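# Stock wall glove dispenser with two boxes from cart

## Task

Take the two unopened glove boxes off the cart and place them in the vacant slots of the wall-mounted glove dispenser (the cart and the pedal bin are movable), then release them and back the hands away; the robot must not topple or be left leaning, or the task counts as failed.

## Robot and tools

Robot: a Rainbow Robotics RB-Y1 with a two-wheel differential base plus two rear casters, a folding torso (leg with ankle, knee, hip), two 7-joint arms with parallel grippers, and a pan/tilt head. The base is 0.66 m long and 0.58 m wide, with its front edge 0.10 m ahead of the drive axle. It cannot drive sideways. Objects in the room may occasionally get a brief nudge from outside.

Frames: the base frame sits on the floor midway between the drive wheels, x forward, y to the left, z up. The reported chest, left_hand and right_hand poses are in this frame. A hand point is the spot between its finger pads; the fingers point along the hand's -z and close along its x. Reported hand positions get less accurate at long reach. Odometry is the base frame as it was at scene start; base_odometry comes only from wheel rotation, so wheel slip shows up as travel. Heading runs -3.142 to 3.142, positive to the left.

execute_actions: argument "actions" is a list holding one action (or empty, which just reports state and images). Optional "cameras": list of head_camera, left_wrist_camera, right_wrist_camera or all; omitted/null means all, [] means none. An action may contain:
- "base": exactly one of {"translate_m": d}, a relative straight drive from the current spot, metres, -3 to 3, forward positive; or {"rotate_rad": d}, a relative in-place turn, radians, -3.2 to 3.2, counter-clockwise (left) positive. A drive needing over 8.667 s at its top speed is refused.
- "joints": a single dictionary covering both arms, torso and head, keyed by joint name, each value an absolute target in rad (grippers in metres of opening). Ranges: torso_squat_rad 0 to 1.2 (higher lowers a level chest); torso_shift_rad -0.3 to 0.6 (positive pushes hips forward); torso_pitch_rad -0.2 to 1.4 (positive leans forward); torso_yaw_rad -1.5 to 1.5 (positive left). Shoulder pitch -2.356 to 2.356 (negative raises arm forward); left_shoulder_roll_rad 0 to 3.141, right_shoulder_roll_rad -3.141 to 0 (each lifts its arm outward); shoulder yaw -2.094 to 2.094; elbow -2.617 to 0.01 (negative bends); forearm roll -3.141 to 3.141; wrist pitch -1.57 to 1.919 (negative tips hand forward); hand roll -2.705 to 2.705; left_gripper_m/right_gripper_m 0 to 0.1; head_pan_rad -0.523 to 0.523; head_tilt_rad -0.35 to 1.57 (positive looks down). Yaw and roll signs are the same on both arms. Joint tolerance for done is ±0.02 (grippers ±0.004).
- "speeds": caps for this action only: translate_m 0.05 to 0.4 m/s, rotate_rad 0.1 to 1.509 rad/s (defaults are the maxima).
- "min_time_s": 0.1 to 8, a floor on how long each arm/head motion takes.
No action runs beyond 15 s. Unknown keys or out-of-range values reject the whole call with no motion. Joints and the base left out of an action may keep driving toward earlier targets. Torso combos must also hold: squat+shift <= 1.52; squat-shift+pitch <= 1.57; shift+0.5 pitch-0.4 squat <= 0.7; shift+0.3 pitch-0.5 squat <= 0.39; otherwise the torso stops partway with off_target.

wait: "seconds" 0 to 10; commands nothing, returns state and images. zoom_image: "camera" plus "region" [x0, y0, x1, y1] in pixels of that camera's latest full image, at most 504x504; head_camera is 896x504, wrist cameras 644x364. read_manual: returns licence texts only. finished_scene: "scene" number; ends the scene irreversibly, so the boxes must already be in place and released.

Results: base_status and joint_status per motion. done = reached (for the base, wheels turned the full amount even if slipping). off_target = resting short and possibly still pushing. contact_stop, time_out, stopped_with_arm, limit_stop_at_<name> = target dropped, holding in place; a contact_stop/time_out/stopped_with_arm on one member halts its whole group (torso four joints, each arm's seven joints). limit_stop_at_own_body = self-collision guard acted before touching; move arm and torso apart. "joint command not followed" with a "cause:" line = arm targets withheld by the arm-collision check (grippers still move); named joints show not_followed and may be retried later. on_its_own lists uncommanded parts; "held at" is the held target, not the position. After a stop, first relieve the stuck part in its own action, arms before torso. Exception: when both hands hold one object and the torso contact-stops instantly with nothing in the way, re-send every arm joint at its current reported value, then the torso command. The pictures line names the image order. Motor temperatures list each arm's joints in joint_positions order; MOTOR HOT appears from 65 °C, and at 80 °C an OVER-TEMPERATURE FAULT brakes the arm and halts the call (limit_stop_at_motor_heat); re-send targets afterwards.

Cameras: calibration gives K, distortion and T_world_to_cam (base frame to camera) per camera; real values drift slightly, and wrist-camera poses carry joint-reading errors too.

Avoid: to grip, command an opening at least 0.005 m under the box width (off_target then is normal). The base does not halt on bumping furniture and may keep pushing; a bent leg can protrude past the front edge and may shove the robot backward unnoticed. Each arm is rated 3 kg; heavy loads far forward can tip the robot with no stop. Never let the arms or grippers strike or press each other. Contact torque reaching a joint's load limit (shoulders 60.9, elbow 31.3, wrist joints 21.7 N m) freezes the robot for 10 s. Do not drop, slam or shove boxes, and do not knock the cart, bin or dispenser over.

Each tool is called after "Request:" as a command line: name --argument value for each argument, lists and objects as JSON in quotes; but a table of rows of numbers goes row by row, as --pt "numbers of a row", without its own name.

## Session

Request:
execute_actions --actions '[]' --cameras '["head_camera"]'

Scene clock: 0.00 s.
Motor temperatures (°C, as the motors report them): left_arm=[27 29 31 32 34 34 38] | right_arm=[28 30 30 31 33 32 32]
base_odometry: x=+0.000 y=+0.000 heading=+0.000 (m, m, rad; odometry frame)
base_status: not commanded
joint_positions: torso_squat_rad=+0.350 torso_shift_rad=+0.001 torso_pitch_rad=+0.000 torso_yaw_rad=+0.001 left_shoulder_pitch_rad=-0.010 left_shoulder_roll_rad=+0.019 left_shoulder_yaw_rad=+0.041 left_elbow_rad=-0.264 left_forearm_roll_rad=-0.024 left_wrist_pitch_rad=+0.011 left_hand_roll_rad=+0.042 left_gripper_m=+0.100 right_shoulder_pitch_rad=+0.024 right_shoulder_roll_rad=-0.045 right_shoulder_yaw_rad=+0.013 right_elbow_rad=-0.275 right_forearm_roll_rad=-0.028 right_wrist_pitch_rad=-0.058 right_hand_roll_rad=-0.044 right_gripper_m=+0.099 head_pan_rad=+0.000 head_tilt_rad=+0.400
joint_status: not commanded
chest: x=-0.2275 y=+0.0007 z=+1.2475 quat_wxyz=(+1.000, +0.000, +0.000, +0.000) (m; base frame)
left_hand: x=-0.0954 y=+0.2395 z=+0.5744 quat_wxyz=(+0.991, +0.010, -0.131, +0.027) (m; base frame)
right_hand: x=-0.0986 y=-0.2524 z=+0.5765 quat_wxyz=(+0.987, -0.017, -0.155, -0.029) (m; base frame)
pictures: head_camera
camera_calibration (this result's frames):
head_camera: T_world_to_cam=[[-0.0486778, -0.998674, 0.0167804, -0.034832], [-0.413541, 0.00485859, -0.910473, 1.29966], [0.909183, -0.0512592, -0.413229, 0.728505], [0, 0, 0, 1]] pos_world=[-0.126578, -0.00375768, 1.48493]
Images, in order (width x height): head_camera 896x504.

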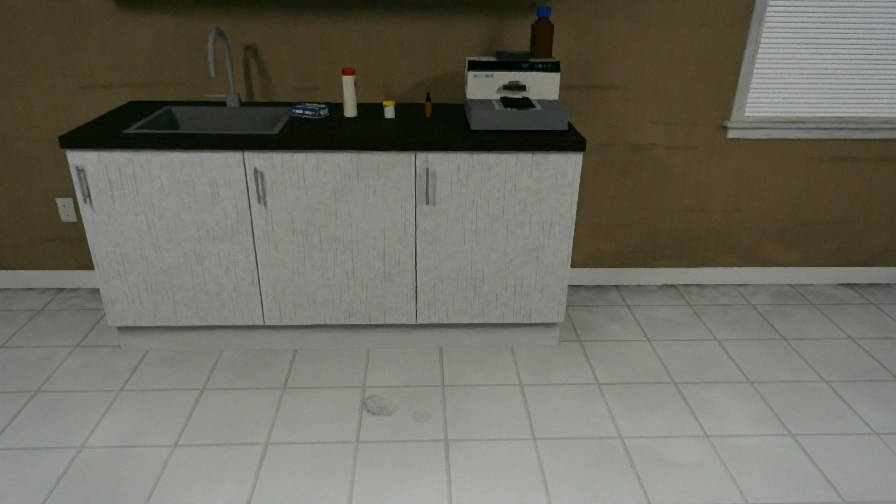

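Request:
execute_actions --actions '[{"base":{"rotate_rad":-1.3},"joints":{"head_tilt_rad":0.3}}]' --cameras '["head_camera"]'

Request:
execute_actions --actions '[{"base":{"rotate_rad":-1.1}}]' --cameras '["head_camera"]'

Scene clock: 8.23 s.
Motor temperatures (°C, as the motors report them): left_arm=[27 29 31 32 34 34 38] | right_arm=[28 30 30 30 33 32 32]
base_odometry: x=+0.000 y=+0.000 heading=-1.300 (m, m, rad; odometry frame)
base_status: done
joint_positions: torso_squat_rad=+0.350 torso_shift_rad=+0.001 torso_pitch_rad=+0.000 torso_yaw_rad=+0.001 left_shoulder_pitch_rad=-0.010 left_shoulder_roll_rad=+0.019 left_shoulder_yaw_rad=+0.041 left_elbow_rad=-0.264 left_forearm_roll_rad=-0.024 left_wrist_pitch_rad=+0.011 left_hand_roll_rad=+0.042 left_gripper_m=+0.100 right_shoulder_pitch_rad=+0.024 right_shoulder_roll_rad=-0.045 right_shoulder_yaw_rad=+0.013 right_elbow_rad=-0.275 right_forearm_roll_rad=-0.028 right_wrist_pitch_rad=-0.058 right_hand_roll_rad=-0.044 right_gripper_m=+0.099 head_pan_rad=+0.000 head_tilt_rad=+0.300
joint_status: all done
chest: x=-0.2275 y=+0.0007 z=+1.2475 quat_wxyz=(+1.000, +0.000, +0.000, +0.000) (m; base frame)
left_hand: x=-0.0954 y=+0.2395 z=+0.5744 quat_wxyz=(+0.991, +0.010, -0.131, +0.027) (m; base frame)
right_hand: x=-0.0986 y=-0.2524 z=+0.5765 quat_wxyz=(+0.987, -0.017, -0.155, -0.029) (m; base frame)
pictures: head_camera
camera_calibration (this result's frames):
head_camera: T_world_to_cam=[[-0.0500662, -0.998677, 0.0117659, -0.0278904], [-0.321076, 0.00493882, -0.94704, 1.37159], [0.945729, -0.0511925, -0.320899, 0.60236], [0, 0, 0, 1]] pos_world=[-0.130679, -0.0037913, 1.49258]
Images, in order (width x height): head_camera 896x504.

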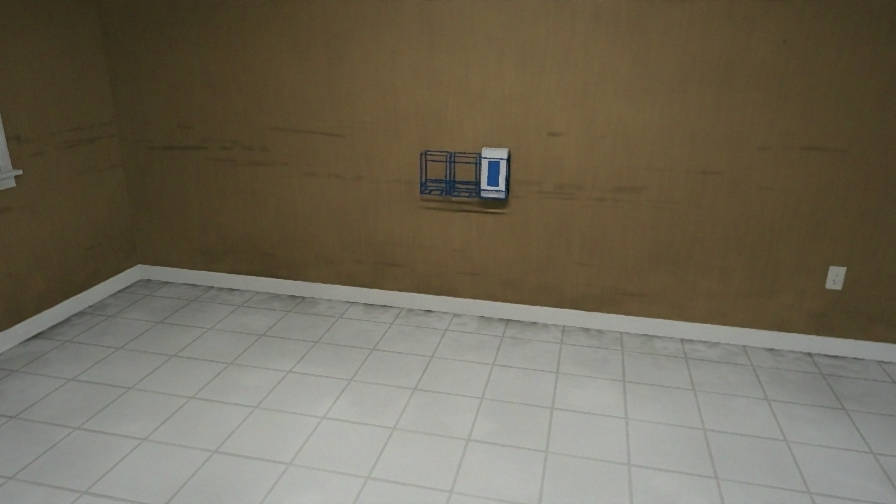

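Scene clock: 11.67 s.
Motor temperatures (°C, as the motors report them): left_arm=[27 29 31 32 34 34 38] | right_arm=[28 30 30 30 33 32 32]
base_odometry: x=+0.000 y=+0.000 heading=-2.399 (m, m, rad; odometry frame)
base_status: done
joint_positions: torso_squat_rad=+0.350 torso_shift_rad=+0.001 torso_pitch_rad=+0.000 torso_yaw_rad=+0.001 left_shoulder_pitch_rad=-0.010 left_shoulder_roll_rad=+0.019 left_shoulder_yaw_rad=+0.041 left_elbow_rad=-0.264 left_forearm_roll_rad=-0.024 left_wrist_pitch_rad=+0.011 left_hand_roll_rad=+0.042 left_gripper_m=+0.100 right_shoulder_pitch_rad=+0.024 right_shoulder_roll_rad=-0.045 right_shoulder_yaw_rad=+0.013 right_elbow_rad=-0.275 right_forearm_roll_rad=-0.028 right_wrist_pitch_rad=-0.058 right_hand_roll_rad=-0.044 right_gripper_m=+0.099 head_pan_rad=+0.000 head_tilt_rad=+0.300
joint_status: not commanded
chest: x=-0.2275 y=+0.0007 z=+1.2475 quat_wxyz=(+1.000, +0.000, +0.000, +0.000) (m; base frame)
left_hand: x=-0.0954 y=+0.2395 z=+0.5744 quat_wxyz=(+0.991, +0.010, -0.131, +0.027) (m; base frame)
right_hand: x=-0.0986 y=-0.2524 z=+0.5765 quat_wxyz=(+0.987, -0.017, -0.155, -0.029) (m; base frame)
pictures: head_camera
camera_calibration (this result's frames):
head_camera: T_world_to_cam=[[-0.050066, -0.998677, 0.0117409, -0.0278712], [-0.321076, 0.00496246, -0.94704, 1.37159], [0.945729, -0.0511843, -0.3209, 0.60236], [0, 0, 0, 1]] pos_world=[-0.130679, -0.00380937, 1.49258]
Images, in order (width x height): head_camera 896x504.

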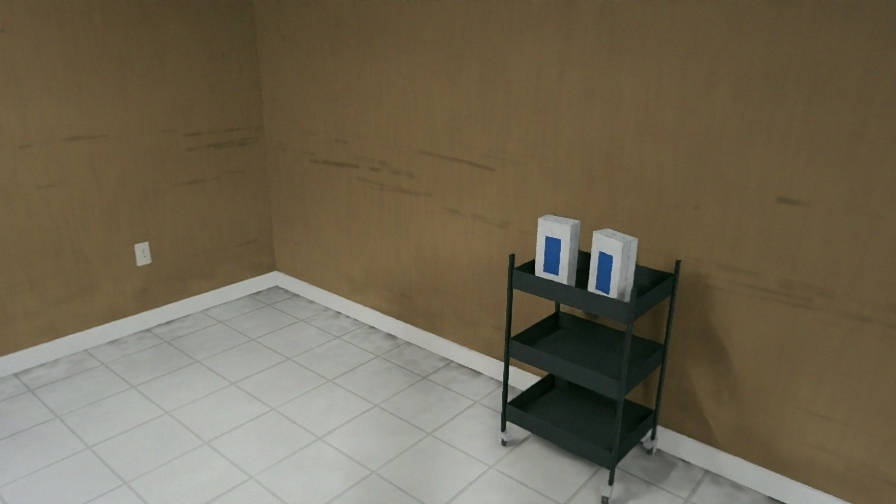

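Request:
execute_actions --actions '[{"base":{"rotate_rad":0.828}}]' --cameras '[]'

Request:
execute_actions --actions '[{"base":{"translate_m":0.97},"joints":{"head_tilt_rad":0.6,"torso_squat_rad":0.0,"left_shoulder_pitch_rad":-0.3,"left_elbow_rad":-2.0,"left_wrist_pitch_rad":0.75,"right_shoulder_pitch_rad":-0.3,"right_elbow_rad":-2.0,"right_wrist_pitch_rad":0.75}}]' --cameras '["head_camera"]'

Request:
execute_actions --actions '[{"base":{"rotate_rad":-1.571}}]' --cameras '[]'

Request:
execute_actions --actions '[{"base":{"translate_m":0.85}}]' --cameras '["head_camera"]'

Scene clock: 36.47 s.
Motor temperatures (°C, as the motors report them): left_arm=[27 29 31 32 34 34 38] | right_arm=[28 30 30 30 33 32 32]
base_odometry: x=+0.000 y=+0.000 heading=-1.571 (m, m, rad; odometry frame)
base_status: done
joint_positions: torso_squat_rad=+0.350 torso_shift_rad=+0.001 torso_pitch_rad=+0.000 torso_yaw_rad=+0.001 left_shoulder_pitch_rad=-0.010 left_shoulder_roll_rad=+0.019 left_shoulder_yaw_rad=+0.041 left_elbow_rad=-0.264 left_forearm_roll_rad=-0.024 left_wrist_pitch_rad=+0.011 left_hand_roll_rad=+0.042 left_gripper_m=+0.100 right_shoulder_pitch_rad=+0.024 right_shoulder_roll_rad=-0.045 right_shoulder_yaw_rad=+0.013 right_elbow_rad=-0.275 right_forearm_roll_rad=-0.028 right_wrist_pitch_rad=-0.058 right_hand_roll_rad=-0.044 right_gripper_m=+0.099 head_pan_rad=+0.000 head_tilt_rad=+0.300
joint_status: not commanded
chest: x=-0.2275 y=+0.0007 z=+1.2475 quat_wxyz=(+1.000, +0.000, +0.000, +0.000) (m; base frame)
left_hand: x=-0.0954 y=+0.2396 z=+0.5744 quat_wxyz=(+0.991, +0.010, -0.131, +0.027) (m; base frame)
right_hand: x=-0.0986 y=-0.2523 z=+0.5765 quat_wxyz=(+0.987, -0.017, -0.155, -0.029) (m; base frame)
pictures: none
No camera images: the call's "cameras" was empty. Leave "cameras" out to get every camera's image.

Scene clock: 40.57 s.
Motor temperatures (°C, as the motors report them): left_arm=[28 29 31 32 34 34 38] | right_arm=[28 29 30 31 33 32 32]
base_odometry: x=+0.000 y=-0.969 heading=-1.571 (m, m, rad; odometry frame)
base_status: done
joint_positions: torso_squat_rad=+0.000 torso_shift_rad=+0.001 torso_pitch_rad=+0.000 torso_yaw_rad=+0.001 left_shoulder_pitch_rad=-0.300 left_shoulder_roll_rad=+0.019 left_shoulder_yaw_rad=+0.041 left_elbow_rad=-2.000 left_forearm_roll_rad=-0.024 left_wrist_pitch_rad=+0.750 left_hand_roll_rad=+0.042 left_gripper_m=+0.100 right_shoulder_pitch_rad=-0.300 right_shoulder_roll_rad=-0.045 right_shoulder_yaw_rad=+0.013 right_elbow_rad=-2.000 right_forearm_roll_rad=-0.028 right_wrist_pitch_rad=+0.750 right_hand_roll_rad=-0.044 right_gripper_m=+0.099 head_pan_rad=+0.000 head_tilt_rad=+0.600
joint_status: all done
chest: x=-0.2275 y=+0.0007 z=+1.2899 quat_wxyz=(+1.000, +0.000, +0.000, +0.000) (m; base frame)
left_hand: x=+0.3230 y=+0.1965 z=+1.2485 quat_wxyz=(+0.720, -0.015, -0.693, -0.013) (m; base frame)
right_hand: x=+0.3211 y=-0.1660 z=+1.2475 quat_wxyz=(+0.720, +0.042, -0.691, +0.042) (m; base frame)
pictures: head_camera
camera_calibration (this result's frames):
head_camera: T_world_to_cam=[[-0.044416, -0.998669, 0.02623, -0.0487339], [-0.58662, 0.00481943, -0.809848, 1.15283], [0.808643, -0.0513573, -0.586053, 0.982831], [0, 0, 0, 1]] pos_world=[-0.120649, -0.00374947, 1.51089]
Images, in order (width x height): head_camera 896x504.

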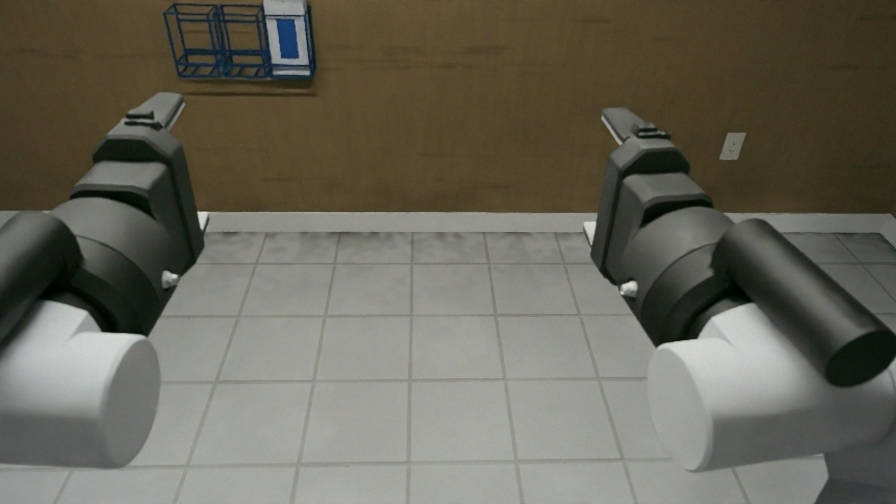

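Scene clock: 44.43 s.
Motor temperatures (°C, as the motors report them): left_arm=[28 29 31 32 34 34 38] | right_arm=[28 29 30 31 33 32 32]
base_odometry: x=+0.000 y=-0.969 heading=-3.141 (m, m, rad; odometry frame)
base_status: done
joint_positions: torso_squat_rad=+0.000 torso_shift_rad=+0.001 torso_pitch_rad=+0.000 torso_yaw_rad=+0.001 left_shoulder_pitch_rad=-0.300 left_shoulder_roll_rad=+0.019 left_shoulder_yaw_rad=+0.041 left_elbow_rad=-2.000 left_forearm_roll_rad=-0.024 left_wrist_pitch_rad=+0.750 left_hand_roll_rad=+0.042 left_gripper_m=+0.100 right_shoulder_pitch_rad=-0.300 right_shoulder_roll_rad=-0.045 right_shoulder_yaw_rad=+0.013 right_elbow_rad=-2.000 right_forearm_roll_rad=-0.028 right_wrist_pitch_rad=+0.750 right_hand_roll_rad=-0.044 right_gripper_m=+0.099 head_pan_rad=+0.000 head_tilt_rad=+0.600
joint_status: not commanded
chest: x=-0.2275 y=+0.0007 z=+1.2899 quat_wxyz=(+1.000, +0.000, +0.000, +0.000) (m; base frame)
left_hand: x=+0.3230 y=+0.1964 z=+1.2485 quat_wxyz=(+0.720, -0.015, -0.693, -0.013) (m; base frame)
right_hand: x=+0.3211 y=-0.1660 z=+1.2475 quat_wxyz=(+0.720, +0.042, -0.691, +0.042) (m; base frame)
pictures: none
No camera images: the call's "cameras" was empty. Leave "cameras" out to get every camera's image.

Scene clock: 48.23 s.
Motor temperatures (°C, as the motors report them): left_arm=[28 29 31 32 34 34 38] | right_arm=[28 29 30 31 33 32 32]
base_odometry: x=-0.850 y=-0.969 heading=+3.141 (m, m, rad; odometry frame)
base_status: done
joint_positions: torso_squat_rad=+0.000 torso_shift_rad=+0.001 torso_pitch_rad=+0.000 torso_yaw_rad=+0.001 left_shoulder_pitch_rad=-0.300 left_shoulder_roll_rad=+0.019 left_shoulder_yaw_rad=+0.041 left_elbow_rad=-2.000 left_forearm_roll_rad=-0.024 left_wrist_pitch_rad=+0.750 left_hand_roll_rad=+0.042 left_gripper_m=+0.100 right_shoulder_pitch_rad=-0.300 right_shoulder_roll_rad=-0.045 right_shoulder_yaw_rad=+0.013 right_elbow_rad=-2.000 right_forearm_roll_rad=-0.028 right_wrist_pitch_rad=+0.750 right_hand_roll_rad=-0.044 right_gripper_m=+0.099 head_pan_rad=+0.000 head_tilt_rad=+0.600
joint_status: not commanded
chest: x=-0.2275 y=+0.0007 z=+1.2899 quat_wxyz=(+1.000, +0.000, +0.000, +0.000) (m; base frame)
left_hand: x=+0.3230 y=+0.1964 z=+1.2485 quat_wxyz=(+0.720, -0.015, -0.693, -0.013) (m; base frame)
right_hand: x=+0.3211 y=-0.1660 z=+1.2475 quat_wxyz=(+0.720, +0.042, -0.691, +0.042) (m; base frame)
pictures: head_camera
camera_calibration (this result's frames):
head_camera: T_world_to_cam=[[-0.0444159, -0.998669, 0.026209, -0.0487227], [-0.586615, 0.00483611, -0.809852, 1.15284], [0.808647, -0.0513449, -0.586049, 0.982826], [0, 0, 0, 1]] pos_world=[-0.120652, -0.00376999, 1.51089]
Images, in order (width x height): head_camera 896x504.

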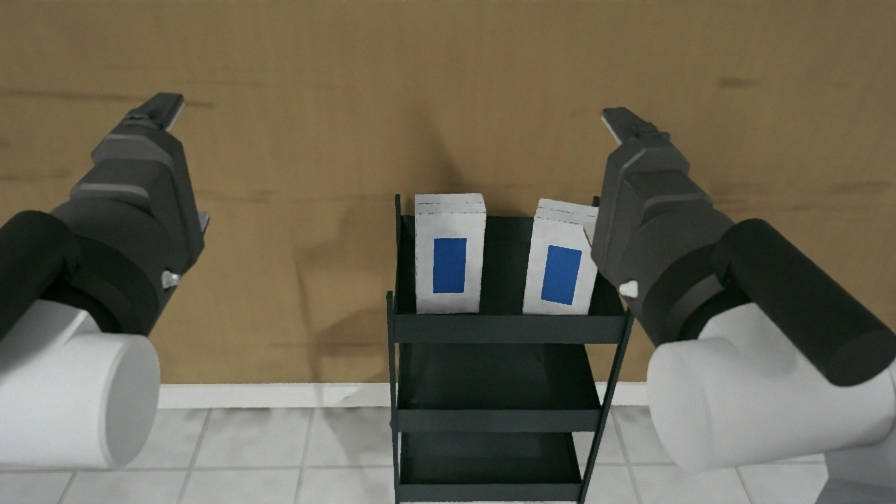

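Request:
execute_actions --actions '[{"base":{"translate_m":0.42},"joints":{"head_tilt_rad":0.9,"torso_shift_rad":0.3,"left_shoulder_pitch_rad":-0.929,"left_shoulder_roll_rad":0.135,"left_shoulder_yaw_rad":0.278,"left_elbow_rad":-0.8,"left_wrist_pitch_rad":1.7,"left_forearm_roll_rad":0,"left_hand_roll_rad":0,"right_shoulder_pitch_rad":-0.929,"right_shoulder_roll_rad":-0.135,"right_shoulder_yaw_rad":-0.278,"right_elbow_rad":-0.8,"right_wrist_pitch_rad":1.7,"right_forearm_roll_rad":0,"right_hand_roll_rad":0},"speeds":{"translate_m":0.15}}]' --cameras '["head_camera","right_wrist_camera"]'

Scene clock: 58.33 s.
Motor temperatures (°C, as the motors report them): left_arm=[28 29 31 32 34 34 38] | right_arm=[29 30 30 31 33 32 32]
base_odometry: x=-1.270 y=-0.969 heading=+3.141 (m, m, rad; odometry frame)
base_status: done
joint_positions: torso_squat_rad=+0.000 torso_shift_rad=+0.300 torso_pitch_rad=+0.000 torso_yaw_rad=+0.001 left_shoulder_pitch_rad=-0.929 left_shoulder_roll_rad=+0.135 left_shoulder_yaw_rad=+0.278 left_elbow_rad=-0.800 left_forearm_roll_rad=+0.000 left_wrist_pitch_rad=+1.700 left_hand_roll_rad=+0.000 left_gripper_m=+0.100 right_shoulder_pitch_rad=-0.929 right_shoulder_roll_rad=-0.135 right_shoulder_yaw_rad=-0.278 right_elbow_rad=-0.800 right_forearm_roll_rad=+0.000 right_wrist_pitch_rad=+1.700 right_hand_roll_rad=+0.000 right_gripper_m=+0.099 head_pan_rad=+0.000 head_tilt_rad=+0.900
joint_status: all done
chest: x=-0.0210 y=+0.0007 z=+1.2587 quat_wxyz=(+1.000, +0.000, +0.000, +0.000) (m; base frame)
left_hand: x=+0.4717 y=+0.2212 z=+0.9625 quat_wxyz=(+1.000, +0.000, +0.000, +0.001) (m; base frame)
right_hand: x=+0.4720 y=-0.2192 z=+0.9624 quat_wxyz=(+1.000, +0.000, +0.001, +0.000) (m; base frame)
pictures: head_camera, right_wrist_camera
camera_calibration (this result's frames):
head_camera: T_world_to_cam=[[-0.0347423, -0.99866, 0.0383633, -0.0565019], [-0.799734, 0.00476014, -0.600335, 0.943221], [0.599348, -0.0515375, -0.798828, 1.10816], [0, 0, 0, 1]] pos_world=[0.0881896, -0.00380428, 1.45365]
right_wrist_camera: T_world_to_cam=[[-0.999608, -0.00253439, -0.0278819, 0.500041], [-0.0200886, 0.758596, 0.651252, -0.422359], [0.0195006, 0.651557, -0.758349, 0.953393], [0, 0, 0, 1]] pos_world=[0.472768, -0.299523, 1.01201]
Images, in order (width x height): head_camera 896x504, right_wrist_camera 644x364.

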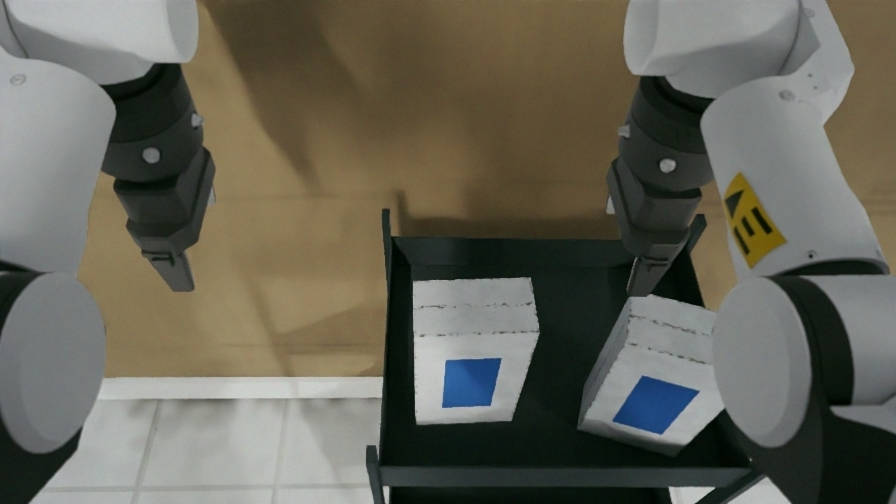

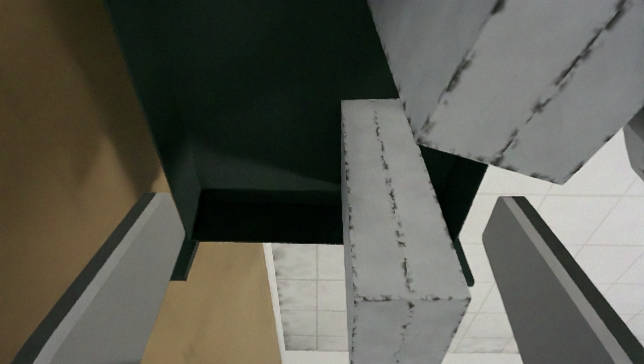

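Request:
execute_actions --actions '[{"base":{"translate_m":-0.02},"joints":{"torso_yaw_rad":-0.12,"right_hand_roll_rad":-0.08,"right_elbow_rad":-0.65,"right_wrist_pitch_rad":1.55,"head_pan_rad":-0.2}}]' --cameras '["head_camera","right_wrist_camera"]'

Scene clock: 68.87 s.
Motor temperatures (°C, as the motors report them): left_arm=[29 29 31 32 34 34 38] | right_arm=[29 30 30 31 33 32 32]
base_odometry: x=-1.250 y=-0.969 heading=+3.141 (m, m, rad; odometry frame)
base_status: done
joint_positions: torso_squat_rad=+0.000 torso_shift_rad=+0.299 torso_pitch_rad=-0.001 torso_yaw_rad=-0.120 left_shoulder_pitch_rad=-0.929 left_shoulder_roll_rad=+0.135 left_shoulder_yaw_rad=+0.278 left_elbow_rad=-0.800 left_forearm_roll_rad=+0.000 left_wrist_pitch_rad=+1.700 left_hand_roll_rad=+0.000 left_gripper_m=+0.100 right_shoulder_pitch_rad=-0.932 right_shoulder_roll_rad=-0.135 right_shoulder_yaw_rad=-0.278 right_elbow_rad=-0.652 right_forearm_roll_rad=-0.001 right_wrist_pitch_rad=+1.551 right_hand_roll_rad=-0.080 right_gripper_m=+0.099 head_pan_rad=-0.200 head_tilt_rad=+0.900
joint_status: all done
chest: x=-0.0217 y=+0.0010 z=+1.2588 quat_wxyz=(+0.998, +0.000, +0.000, -0.060) (m; base frame)
left_hand: x=+0.4944 y=+0.1605 z=+0.9632 quat_wxyz=(+0.998, +0.000, +0.000, -0.060) (m; base frame)
right_hand: x=+0.4408 y=-0.2758 z=+0.9267 quat_wxyz=(+0.995, +0.000, -0.002, -0.099) (m; base frame)
pictures: head_camera, right_wrist_camera
camera_calibration (this result's frames):
head_camera: T_world_to_cam=[[-0.347607, -0.936852, 0.0384529, -0.058901], [-0.756797, 0.256116, -0.601384, 0.944366], [0.553559, -0.238146, -0.798034, 1.10735], [0, 0, 0, 1]] pos_world=[0.0812358, -0.0333378, 1.45389]
right_wrist_camera: T_world_to_cam=[[-0.980112, 0.195595, -0.0335067, 0.519036], [0.126901, 0.747575, 0.651942, -0.425265], [0.152565, 0.634724, -0.757528, 0.899785], [0, 0, 0, 1]] pos_world=[0.425404, -0.354719, 0.976251]
Images, in order (width x height): head_camera 896x504, right_wrist_camera 644x364.

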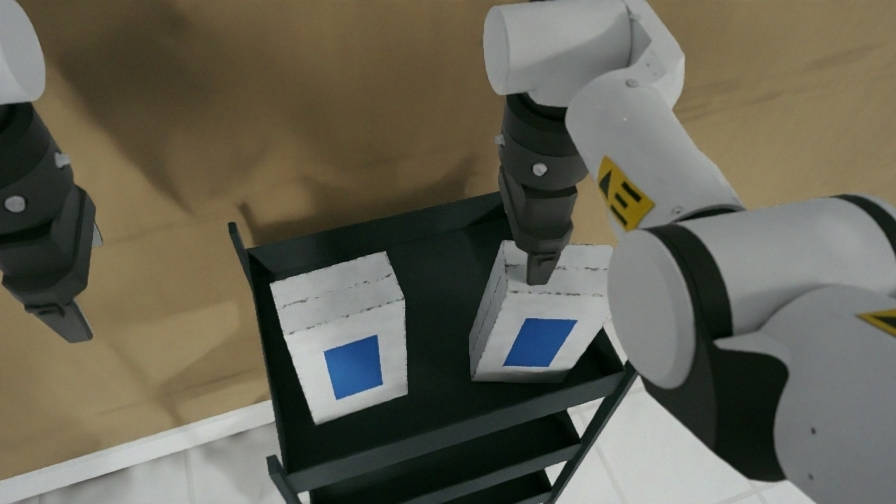

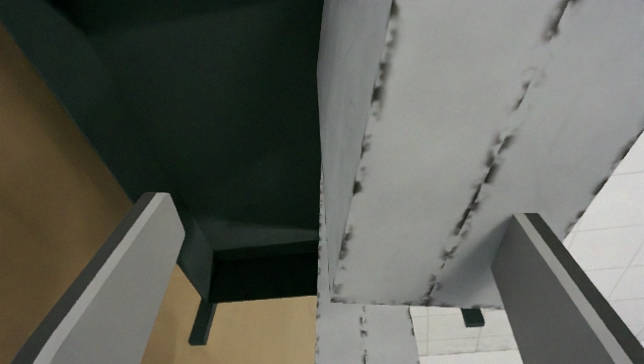

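Request:
execute_actions --actions '[{"base":{"translate_m":-0.033},"joints":{"right_hand_roll_rad":-0.15}}]'

Scene clock: 90.93 s.
Motor temperatures (°C, as the motors report them): left_arm=[30 29 31 33 34 34 38] | right_arm=[29 30 30 31 33 32 32]
base_odometry: x=-1.217 y=-0.969 heading=+3.141 (m, m, rad; odometry frame)
base_status: done
joint_positions: torso_squat_rad=+0.000 torso_shift_rad=+0.299 torso_pitch_rad=-0.001 torso_yaw_rad=-0.120 left_shoulder_pitch_rad=-0.929 left_shoulder_roll_rad=+0.135 left_shoulder_yaw_rad=+0.278 left_elbow_rad=-0.800 left_forearm_roll_rad=+0.000 left_wrist_pitch_rad=+1.700 left_hand_roll_rad=+0.000 left_gripper_m=+0.100 right_shoulder_pitch_rad=-0.932 right_shoulder_roll_rad=-0.135 right_shoulder_yaw_rad=-0.278 right_elbow_rad=-0.652 right_forearm_roll_rad=-0.001 right_wrist_pitch_rad=+1.551 right_hand_roll_rad=-0.150 right_gripper_m=+0.099 head_pan_rad=-0.200 head_tilt_rad=+0.900
joint_status: all done
chest: x=-0.0218 y=+0.0010 z=+1.2588 quat_wxyz=(+0.998, +0.000, -0.001, -0.060) (m; base frame)
left_hand: x=+0.4944 y=+0.1605 z=+0.9632 quat_wxyz=(+0.998, +0.000, +0.000, -0.060) (m; base frame)
right_hand: x=+0.4407 y=-0.2759 z=+0.9267 quat_wxyz=(+0.991, +0.000, -0.002, -0.134) (m; base frame)
pictures: head_camera, left_wrist_camera, right_wrist_camera
camera_calibration (this result's frames):
head_camera: T_world_to_cam=[[-0.347613, -0.936852, 0.038396, -0.0588512], [-0.75669, 0.256112, -0.60152, 0.944487], [0.553701, -0.23815, -0.797934, 1.10727], [0, 0, 0, 1]] pos_world=[0.081129, -0.033333, 1.45392]
left_wrist_camera: T_world_to_cam=[[0.991774, -0.12755, 0.0107751, -0.480088], [-0.102369, -0.739794, 0.665, -0.446207], [-0.0768497, -0.660632, -0.746766, 0.953403], [0, 0, 0, 1]] pos_world=[0.503729, 0.238512, 1.01387]
right_wrist_camera: T_world_to_cam=[[-0.964028, 0.263712, -0.033257, 0.530375], [0.179011, 0.736641, 0.652162, -0.45141], [0.196481, 0.622749, -0.75735, 0.876975], [0, 0, 0, 1]] pos_world=[0.419795, -0.353474, 0.976208]
Images, in order (width x height): head_camera 896x504, left_wrist_camera 644x364, right_wrist_camera 644x364.

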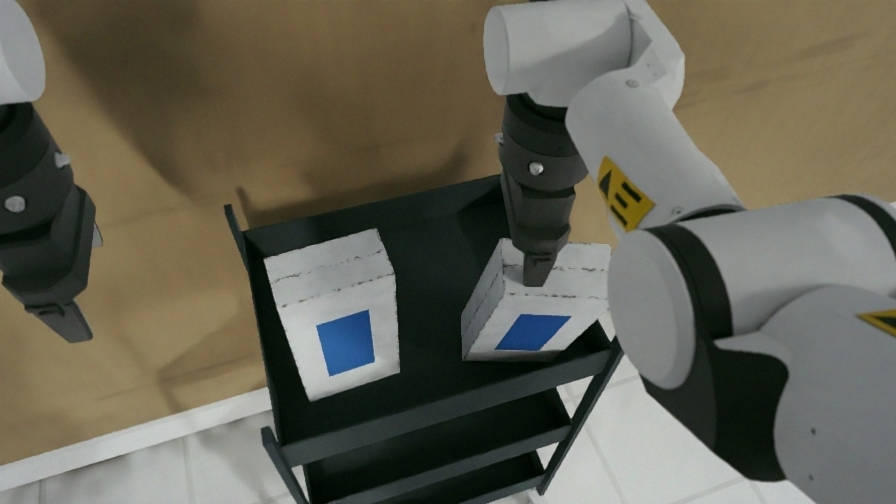

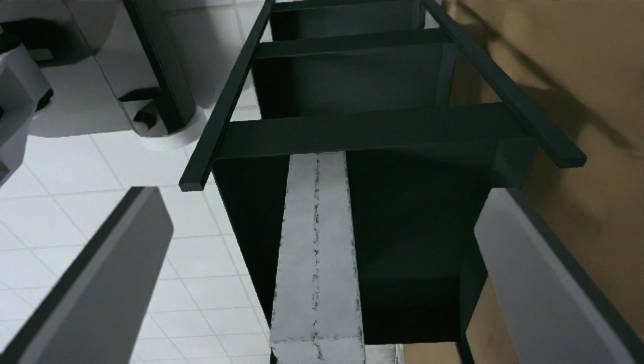

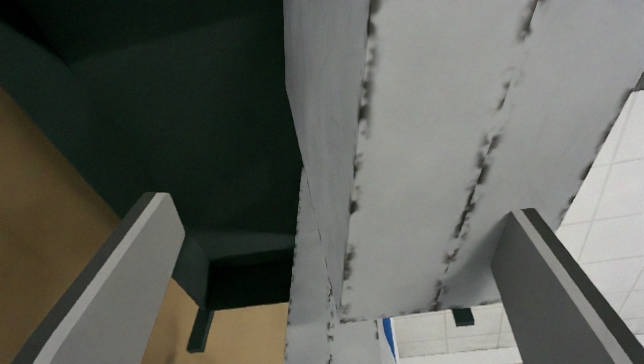

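Request:
execute_actions --actions '[{"joints":{"right_shoulder_pitch_rad":-1.0}}]' --cameras '[]'

Request:
execute_actions --actions '[{"base":{"translate_m":-0.005},"joints":{"right_shoulder_pitch_rad":-0.95,"right_elbow_rad":-0.6}}]' --cameras '["right_wrist_camera","head_camera"]'

Scene clock: 99.50 s.
Motor temperatures (°C, as the motors report them): left_arm=[30 29 31 33 34 34 38] | right_arm=[29 30 30 31 33 32 32]
base_odometry: x=-1.217 y=-0.969 heading=+3.141 (m, m, rad; odometry frame)
base_status: not commanded
joint_positions: torso_squat_rad=+0.000 torso_shift_rad=+0.300 torso_pitch_rad=+0.000 torso_yaw_rad=-0.120 left_shoulder_pitch_rad=-0.929 left_shoulder_roll_rad=+0.135 left_shoulder_yaw_rad=+0.278 left_elbow_rad=-0.800 left_forearm_roll_rad=+0.000 left_wrist_pitch_rad=+1.700 left_hand_roll_rad=+0.000 left_gripper_m=+0.100 right_shoulder_pitch_rad=-1.000 right_shoulder_roll_rad=-0.135 right_shoulder_yaw_rad=-0.278 right_elbow_rad=-0.650 right_forearm_roll_rad=+0.000 right_wrist_pitch_rad=+1.550 right_hand_roll_rad=-0.150 right_gripper_m=+0.099 head_pan_rad=-0.200 head_tilt_rad=+0.900
joint_status: all done
chest: x=-0.0213 y=+0.0008 z=+1.2587 quat_wxyz=(+0.998, +0.000, +0.000, -0.060) (m; base frame)
left_hand: x=+0.4947 y=+0.1603 z=+0.9628 quat_wxyz=(+0.998, +0.000, +0.000, -0.060) (m; base frame)
right_hand: x=+0.4671 y=-0.2675 z=+0.9580 quat_wxyz=(+0.992, +0.000, -0.033, -0.123) (m; base frame)
pictures: none
No camera images: the call's "cameras" was empty. Leave "cameras" out to get every camera's image.

Scene clock: 100.80 s.
Motor temperatures (°C, as the motors report them): left_arm=[30 29 31 33 34 34 38] | right_arm=[29 30 30 31 33 32 32]
base_odometry: x=-1.212 y=-0.969 heading=+3.141 (m, m, rad; odometry frame)
base_status: done
joint_positions: torso_squat_rad=+0.000 torso_shift_rad=+0.300 torso_pitch_rad=+0.000 torso_yaw_rad=-0.120 left_shoulder_pitch_rad=-0.929 left_shoulder_roll_rad=+0.135 left_shoulder_yaw_rad=+0.278 left_elbow_rad=-0.800 left_forearm_roll_rad=+0.000 left_wrist_pitch_rad=+1.700 left_hand_roll_rad=+0.000 left_gripper_m=+0.100 right_shoulder_pitch_rad=-0.950 right_shoulder_roll_rad=-0.135 right_shoulder_yaw_rad=-0.278 right_elbow_rad=-0.600 right_forearm_roll_rad=+0.000 right_wrist_pitch_rad=+1.550 right_hand_roll_rad=-0.150 right_gripper_m=+0.099 head_pan_rad=-0.200 head_tilt_rad=+0.900
joint_status: all done
chest: x=-0.0211 y=+0.0007 z=+1.2587 quat_wxyz=(+0.998, +0.000, +0.000, -0.060) (m; base frame)
left_hand: x=+0.4948 y=+0.1603 z=+0.9626 quat_wxyz=(+0.998, +0.000, +0.000, -0.060) (m; base frame)
right_hand: x=+0.4344 y=-0.2727 z=+0.9211 quat_wxyz=(+0.991, +0.000, +0.016, -0.131) (m; base frame)
pictures: head_camera, right_wrist_camera
camera_calibration (this result's frames):
head_camera: T_world_to_cam=[[-0.347685, -0.936825, 0.0384052, -0.0588578], [-0.757388, 0.256473, -0.600487, 0.943729], [0.552701, -0.237868, -0.798712, 1.10767], [0, 0, 0, 1]] pos_world=[0.082094, -0.0337013, 1.45367]
right_wrist_camera: T_world_to_cam=[[-0.966063, 0.258302, 0.00183975, 0.490396], [0.197879, 0.735463, 0.648026, -0.453606], [0.166033, 0.626398, -0.761616, 0.890111], [0, 0, 0, 1]] pos_world=[0.415724, -0.350624, 0.970969]
Images, in order (width x height): head_camera 896x504, right_wrist_camera 644x364.

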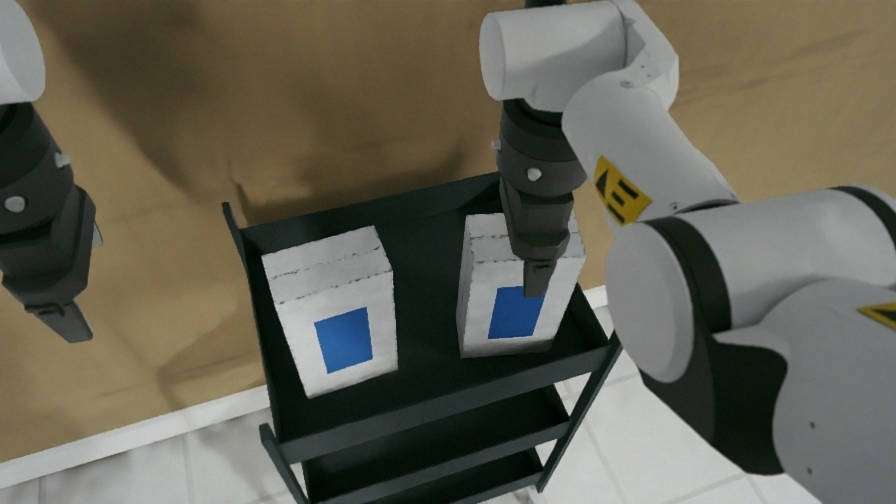

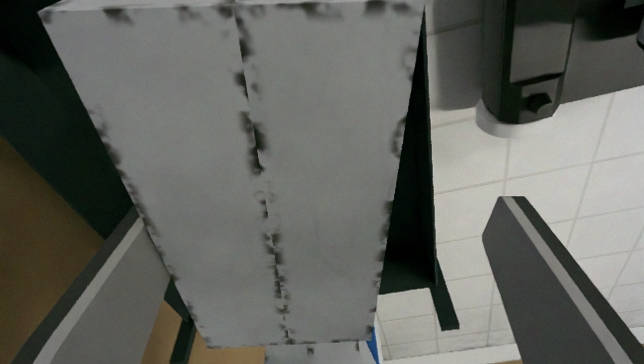

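Request:
execute_actions --actions '[{"joints":{"right_shoulder_pitch_rad":-1.0}}]' --cameras '[]'

Request:
execute_actions --actions '[{"base":{"translate_m":0.0},"joints":{"right_elbow_rad":-0.54,"right_wrist_pitch_rad":1.5,"right_hand_roll_rad":-0.05}}]' --cameras '["right_wrist_camera","head_camera"]'

Scene clock: 106.90 s.
Motor temperatures (°C, as the motors report them): left_arm=[30 29 31 33 34 34 38] | right_arm=[29 30 30 31 33 32 32]
base_odometry: x=-1.212 y=-0.969 heading=+3.141 (m, m, rad; odometry frame)
base_status: not commanded
joint_positions: torso_squat_rad=+0.000 torso_shift_rad=+0.300 torso_pitch_rad=+0.000 torso_yaw_rad=-0.120 left_shoulder_pitch_rad=-0.929 left_shoulder_roll_rad=+0.135 left_shoulder_yaw_rad=+0.278 left_elbow_rad=-0.800 left_forearm_roll_rad=+0.000 left_wrist_pitch_rad=+1.700 left_hand_roll_rad=+0.000 left_gripper_m=+0.100 right_shoulder_pitch_rad=-1.000 right_shoulder_roll_rad=-0.135 right_shoulder_yaw_rad=-0.278 right_elbow_rad=-0.600 right_forearm_roll_rad=+0.000 right_wrist_pitch_rad=+1.550 right_hand_roll_rad=-0.150 right_gripper_m=+0.099 head_pan_rad=-0.200 head_tilt_rad=+0.900
joint_status: all done
chest: x=-0.0211 y=+0.0007 z=+1.2587 quat_wxyz=(+0.998, +0.000, +0.000, -0.060) (m; base frame)
left_hand: x=+0.4948 y=+0.1603 z=+0.9626 quat_wxyz=(+0.998, +0.000, +0.000, -0.060) (m; base frame)
right_hand: x=+0.4543 y=-0.2666 z=+0.9443 quat_wxyz=(+0.992, +0.000, -0.008, -0.123) (m; base frame)
pictures: none
No camera images: the call's "cameras" was empty. Leave "cameras" out to get every camera's image.

Scene clock: 107.47 s.
Motor temperatures (°C, as the motors report them): left_arm=[30 29 31 33 34 34 38] | right_arm=[29 30 30 31 33 32 32]
base_odometry: x=-1.212 y=-0.969 heading=+3.141 (m, m, rad; odometry frame)
base_status: done
joint_positions: torso_squat_rad=+0.000 torso_shift_rad=+0.300 torso_pitch_rad=+0.000 torso_yaw_rad=-0.120 left_shoulder_pitch_rad=-0.929 left_shoulder_roll_rad=+0.135 left_shoulder_yaw_rad=+0.278 left_elbow_rad=-0.800 left_forearm_roll_rad=+0.000 left_wrist_pitch_rad=+1.700 left_hand_roll_rad=+0.000 left_gripper_m=+0.100 right_shoulder_pitch_rad=-1.000 right_shoulder_roll_rad=-0.135 right_shoulder_yaw_rad=-0.278 right_elbow_rad=-0.540 right_forearm_roll_rad=+0.000 right_wrist_pitch_rad=+1.500 right_hand_roll_rad=-0.050 right_gripper_m=+0.099 head_pan_rad=-0.200 head_tilt_rad=+0.900
joint_status: all done
chest: x=-0.0211 y=+0.0007 z=+1.2587 quat_wxyz=(+0.998, +0.000, +0.000, -0.060) (m; base frame)
left_hand: x=+0.4948 y=+0.1603 z=+0.9626 quat_wxyz=(+0.998, +0.000, +0.000, -0.060) (m; base frame)
right_hand: x=+0.4496 y=-0.2661 z=+0.9290 quat_wxyz=(+0.997, -0.001, -0.003, -0.073) (m; base frame)
pictures: head_camera, right_wrist_camera
camera_calibration (this result's frames):
head_camera: T_world_to_cam=[[-0.347687, -0.936823, 0.0384349, -0.0588813], [-0.757387, 0.256456, -0.600495, 0.943736], [0.552701, -0.237895, -0.798704, 1.10767], [0, 0, 0, 1]] pos_world=[0.0820938, -0.0336805, 1.45367]
right_wrist_camera: T_world_to_cam=[[-0.98902, 0.143628, -0.0347807, 0.517143], [0.0866536, 0.754291, 0.650797, -0.414169], [0.119707, 0.640637, -0.758455, 0.911224], [0, 0, 0, 1]] pos_world=[0.438274, -0.345636, 0.978648]
Images, in order (width x height): head_camera 896x504, right_wrist_camera 644x364.

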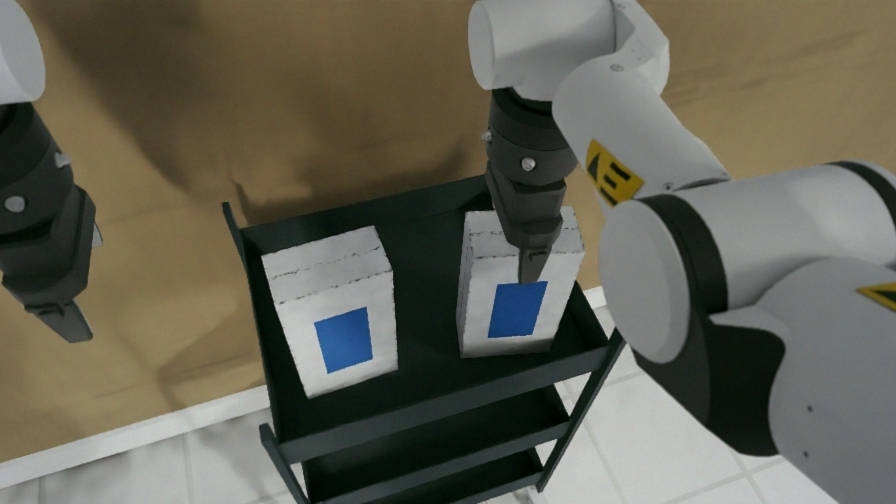

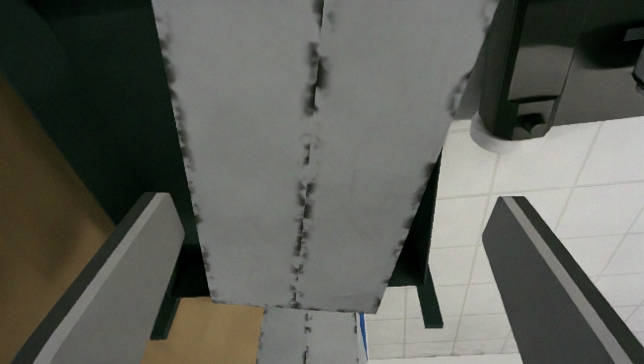

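Request:
execute_actions --actions '[{"base":{"translate_m":0.008},"joints":{"right_shoulder_pitch_rad":-0.98,"right_elbow_rad":-0.42,"right_wrist_pitch_rad":1.38,"right_hand_roll_rad":-0.1},"min_time_s":1.5}]' --cameras '["right_wrist_camera","head_camera"]'

Scene clock: 112.53 s.
Motor temperatures (°C, as the motors report them): left_arm=[30 29 31 33 34 34 38] | right_arm=[29 30 30 31 33 32 32]
base_odometry: x=-1.220 y=-0.969 heading=+3.141 (m, m, rad; odometry frame)
base_status: done
joint_positions: torso_squat_rad=+0.000 torso_shift_rad=+0.300 torso_pitch_rad=+0.000 torso_yaw_rad=-0.120 left_shoulder_pitch_rad=-0.929 left_shoulder_roll_rad=+0.135 left_shoulder_yaw_rad=+0.278 left_elbow_rad=-0.800 left_forearm_roll_rad=+0.000 left_wrist_pitch_rad=+1.700 left_hand_roll_rad=+0.000 left_gripper_m=+0.100 right_shoulder_pitch_rad=-0.980 right_shoulder_roll_rad=-0.135 right_shoulder_yaw_rad=-0.278 right_elbow_rad=-0.420 right_forearm_roll_rad=+0.000 right_wrist_pitch_rad=+1.380 right_hand_roll_rad=-0.100 right_gripper_m=+0.099 head_pan_rad=-0.200 head_tilt_rad=+0.900
joint_status: all done
chest: x=-0.0211 y=+0.0007 z=+1.2587 quat_wxyz=(+0.998, +0.000, +0.000, -0.060) (m; base frame)
left_hand: x=+0.4948 y=+0.1603 z=+0.9626 quat_wxyz=(+0.998, +0.000, +0.000, -0.060) (m; base frame)
right_hand: x=+0.4336 y=-0.2677 z=+0.8901 quat_wxyz=(+0.995, +0.000, +0.006, -0.101) (m; base frame)
pictures: head_camera, right_wrist_camera
camera_calibration (this result's frames):
head_camera: T_world_to_cam=[[-0.347687, -0.936823, 0.0384357, -0.0588839], [-0.757389, 0.256456, -0.600493, 0.943731], [0.552699, -0.237895, -0.798705, 1.10767], [0, 0, 0, 1]] pos_world=[0.0820899, -0.0336805, 1.45367]
right_wrist_camera: T_world_to_cam=[[-0.979776, 0.199414, -0.0165077, 0.494924], [0.140988, 0.746539, 0.650232, -0.411374], [0.141989, 0.634755, -0.759556, 0.874337], [0, 0, 0, 1]] pos_world=[0.418768, -0.346578, 0.939767]
Images, in order (width x height): head_camera 896x504, right_wrist_camera 644x364.

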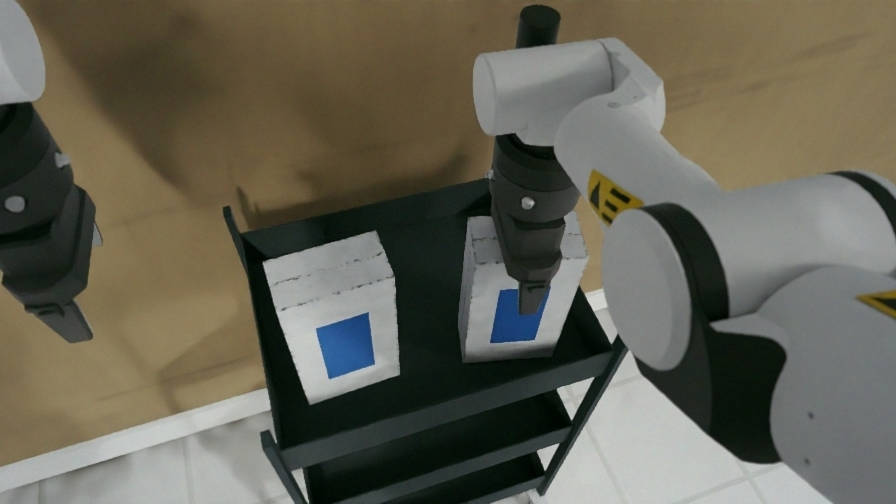

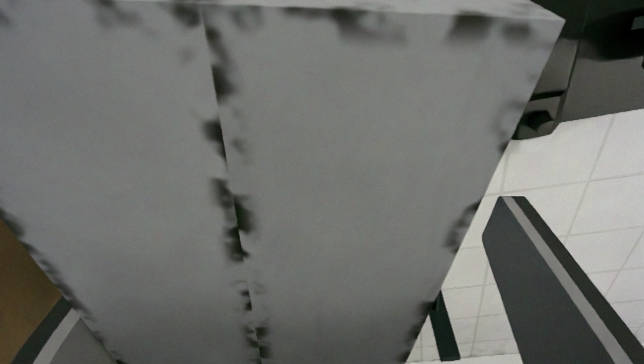

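Straddling. Close.

Request:
execute_actions --actions '[{"joints":{"right_gripper_m":0.05}}]' --cameras '[]'

Request:
execute_actions --actions '[{"joints":{"right_shoulder_pitch_rad":-1.3,"right_shoulder_roll_rad":-0.23,"right_shoulder_yaw_rad":-0.335,"right_elbow_rad":-0.6,"right_wrist_pitch_rad":1.85,"left_shoulder_pitch_rad":-1.2,"left_wrist_pitch_rad":1.9},"min_time_s":2}]'

Scene clock: 119.17 s.
Motor temperatures (°C, as the motors report them): left_arm=[30 29 31 33 34 34 38] | right_arm=[29 30 30 31 33 32 32]
base_odometry: x=-1.220 y=-0.969 heading=+3.141 (m, m, rad; odometry frame)
base_status: not commanded
joint_positions: torso_squat_rad=+0.000 torso_shift_rad=+0.300 torso_pitch_rad=+0.000 torso_yaw_rad=-0.120 left_shoulder_pitch_rad=-0.929 left_shoulder_roll_rad=+0.135 left_shoulder_yaw_rad=+0.278 left_elbow_rad=-0.800 left_forearm_roll_rad=+0.000 left_wrist_pitch_rad=+1.700 left_hand_roll_rad=+0.000 left_gripper_m=+0.100 right_shoulder_pitch_rad=-0.980 right_shoulder_roll_rad=-0.135 right_shoulder_yaw_rad=-0.278 right_elbow_rad=-0.420 right_forearm_roll_rad=+0.000 right_wrist_pitch_rad=+1.380 right_hand_roll_rad=-0.100 right_gripper_m=+0.061 head_pan_rad=-0.200 head_tilt_rad=+0.900
joint_status: right_gripper_m off_target (ended at +0.061, target +0.050)
chest: x=-0.0211 y=+0.0007 z=+1.2587 quat_wxyz=(+0.998, +0.000, +0.000, -0.060) (m; base frame)
left_hand: x=+0.4948 y=+0.1603 z=+0.9626 quat_wxyz=(+0.998, +0.000, +0.000, -0.060) (m; base frame)
right_hand: x=+0.4337 y=-0.2677 z=+0.8901 quat_wxyz=(+0.995, +0.000, +0.006, -0.101) (m; base frame)
pictures: none
No camera images: the call's "cameras" was empty. Leave "cameras" out to get every camera's image.

Scene clock: 121.47 s.
Motor temperatures (°C, as the motors report them): left_arm=[30 29 31 33 34 34 38] | right_arm=[30 30 30 31 33 32 32]
base_odometry: x=-1.220 y=-0.969 heading=+3.141 (m, m, rad; odometry frame)
base_status: not commanded
joint_positions: torso_squat_rad=+0.000 torso_shift_rad=+0.300 torso_pitch_rad=+0.000 torso_yaw_rad=-0.120 left_shoulder_pitch_rad=-1.200 left_shoulder_roll_rad=+0.135 left_shoulder_yaw_rad=+0.278 left_elbow_rad=-0.800 left_forearm_roll_rad=+0.000 left_wrist_pitch_rad=+1.900 left_hand_roll_rad=+0.000 left_gripper_m=+0.100 right_shoulder_pitch_rad=-1.299 right_shoulder_roll_rad=-0.229 right_shoulder_yaw_rad=-0.335 right_elbow_rad=-0.599 right_forearm_roll_rad=+0.000 right_wrist_pitch_rad=+1.850 right_hand_roll_rad=-0.100 right_gripper_m=+0.061 head_pan_rad=-0.200 head_tilt_rad=+0.900
joint_status: all done
chest: x=-0.0211 y=+0.0007 z=+1.2587 quat_wxyz=(+0.998, +0.000, +0.000, -0.060) (m; base frame)
left_hand: x=+0.5204 y=+0.1116 z=+1.0915 quat_wxyz=(+0.994, +0.003, -0.027, -0.105) (m; base frame)
right_hand: x=+0.4823 y=-0.2695 z=+1.1044 quat_wxyz=(+0.995, +0.002, -0.012, -0.100) (m; base frame)
pictures: head_camera, left_wrist_camera, right_wrist_camera
camera_calibration (this result's frames):
head_camera: T_world_to_cam=[[-0.347687, -0.936823, 0.0384357, -0.0588839], [-0.757389, 0.256456, -0.600493, 0.943731], [0.552698, -0.237894, -0.798706, 1.10767], [0, 0, 0, 1]] pos_world=[0.0820902, -0.0336805, 1.45367]
left_wrist_camera: T_world_to_cam=[[0.973861, -0.2181, 0.0634549, -0.551583], [-0.205592, -0.727592, 0.654479, -0.501144], [-0.0965727, -0.650417, -0.753413, 1.03532], [0, 0, 0, 1]] pos_world=[0.534118, 0.188463, 1.14301]
right_wrist_camera: T_world_to_cam=[[-0.979138, 0.196181, -0.05294, 0.585564], [0.113978, 0.745938, 0.65619, -0.549944], [0.168222, 0.636467, -0.752736, 1.01162], [0, 0, 0, 1]] pos_world=[0.465852, -0.348517, 1.15335]
Images, in order (width x height): head_camera 896x504, left_wrist_camera 644x364, right_wrist_camera 644x364.

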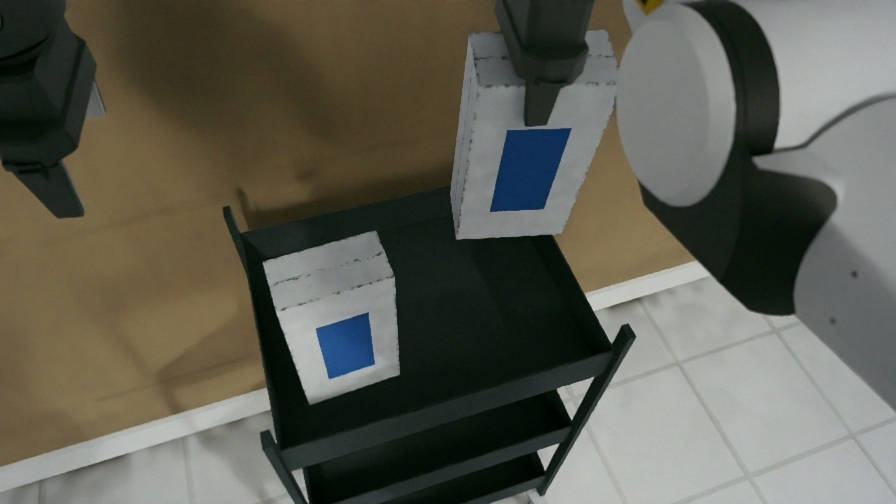

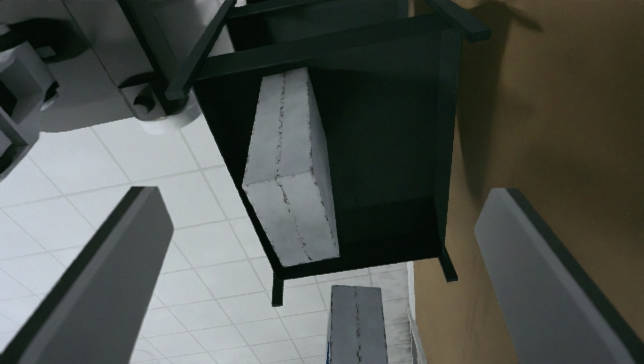

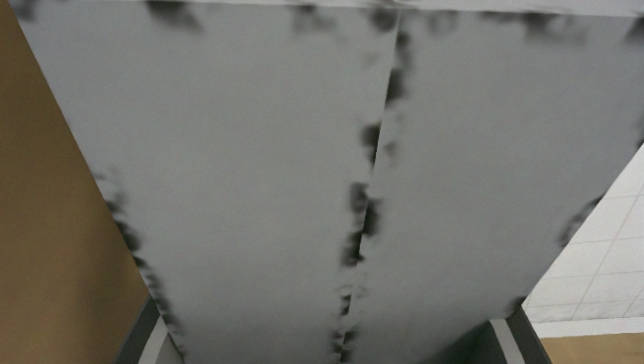

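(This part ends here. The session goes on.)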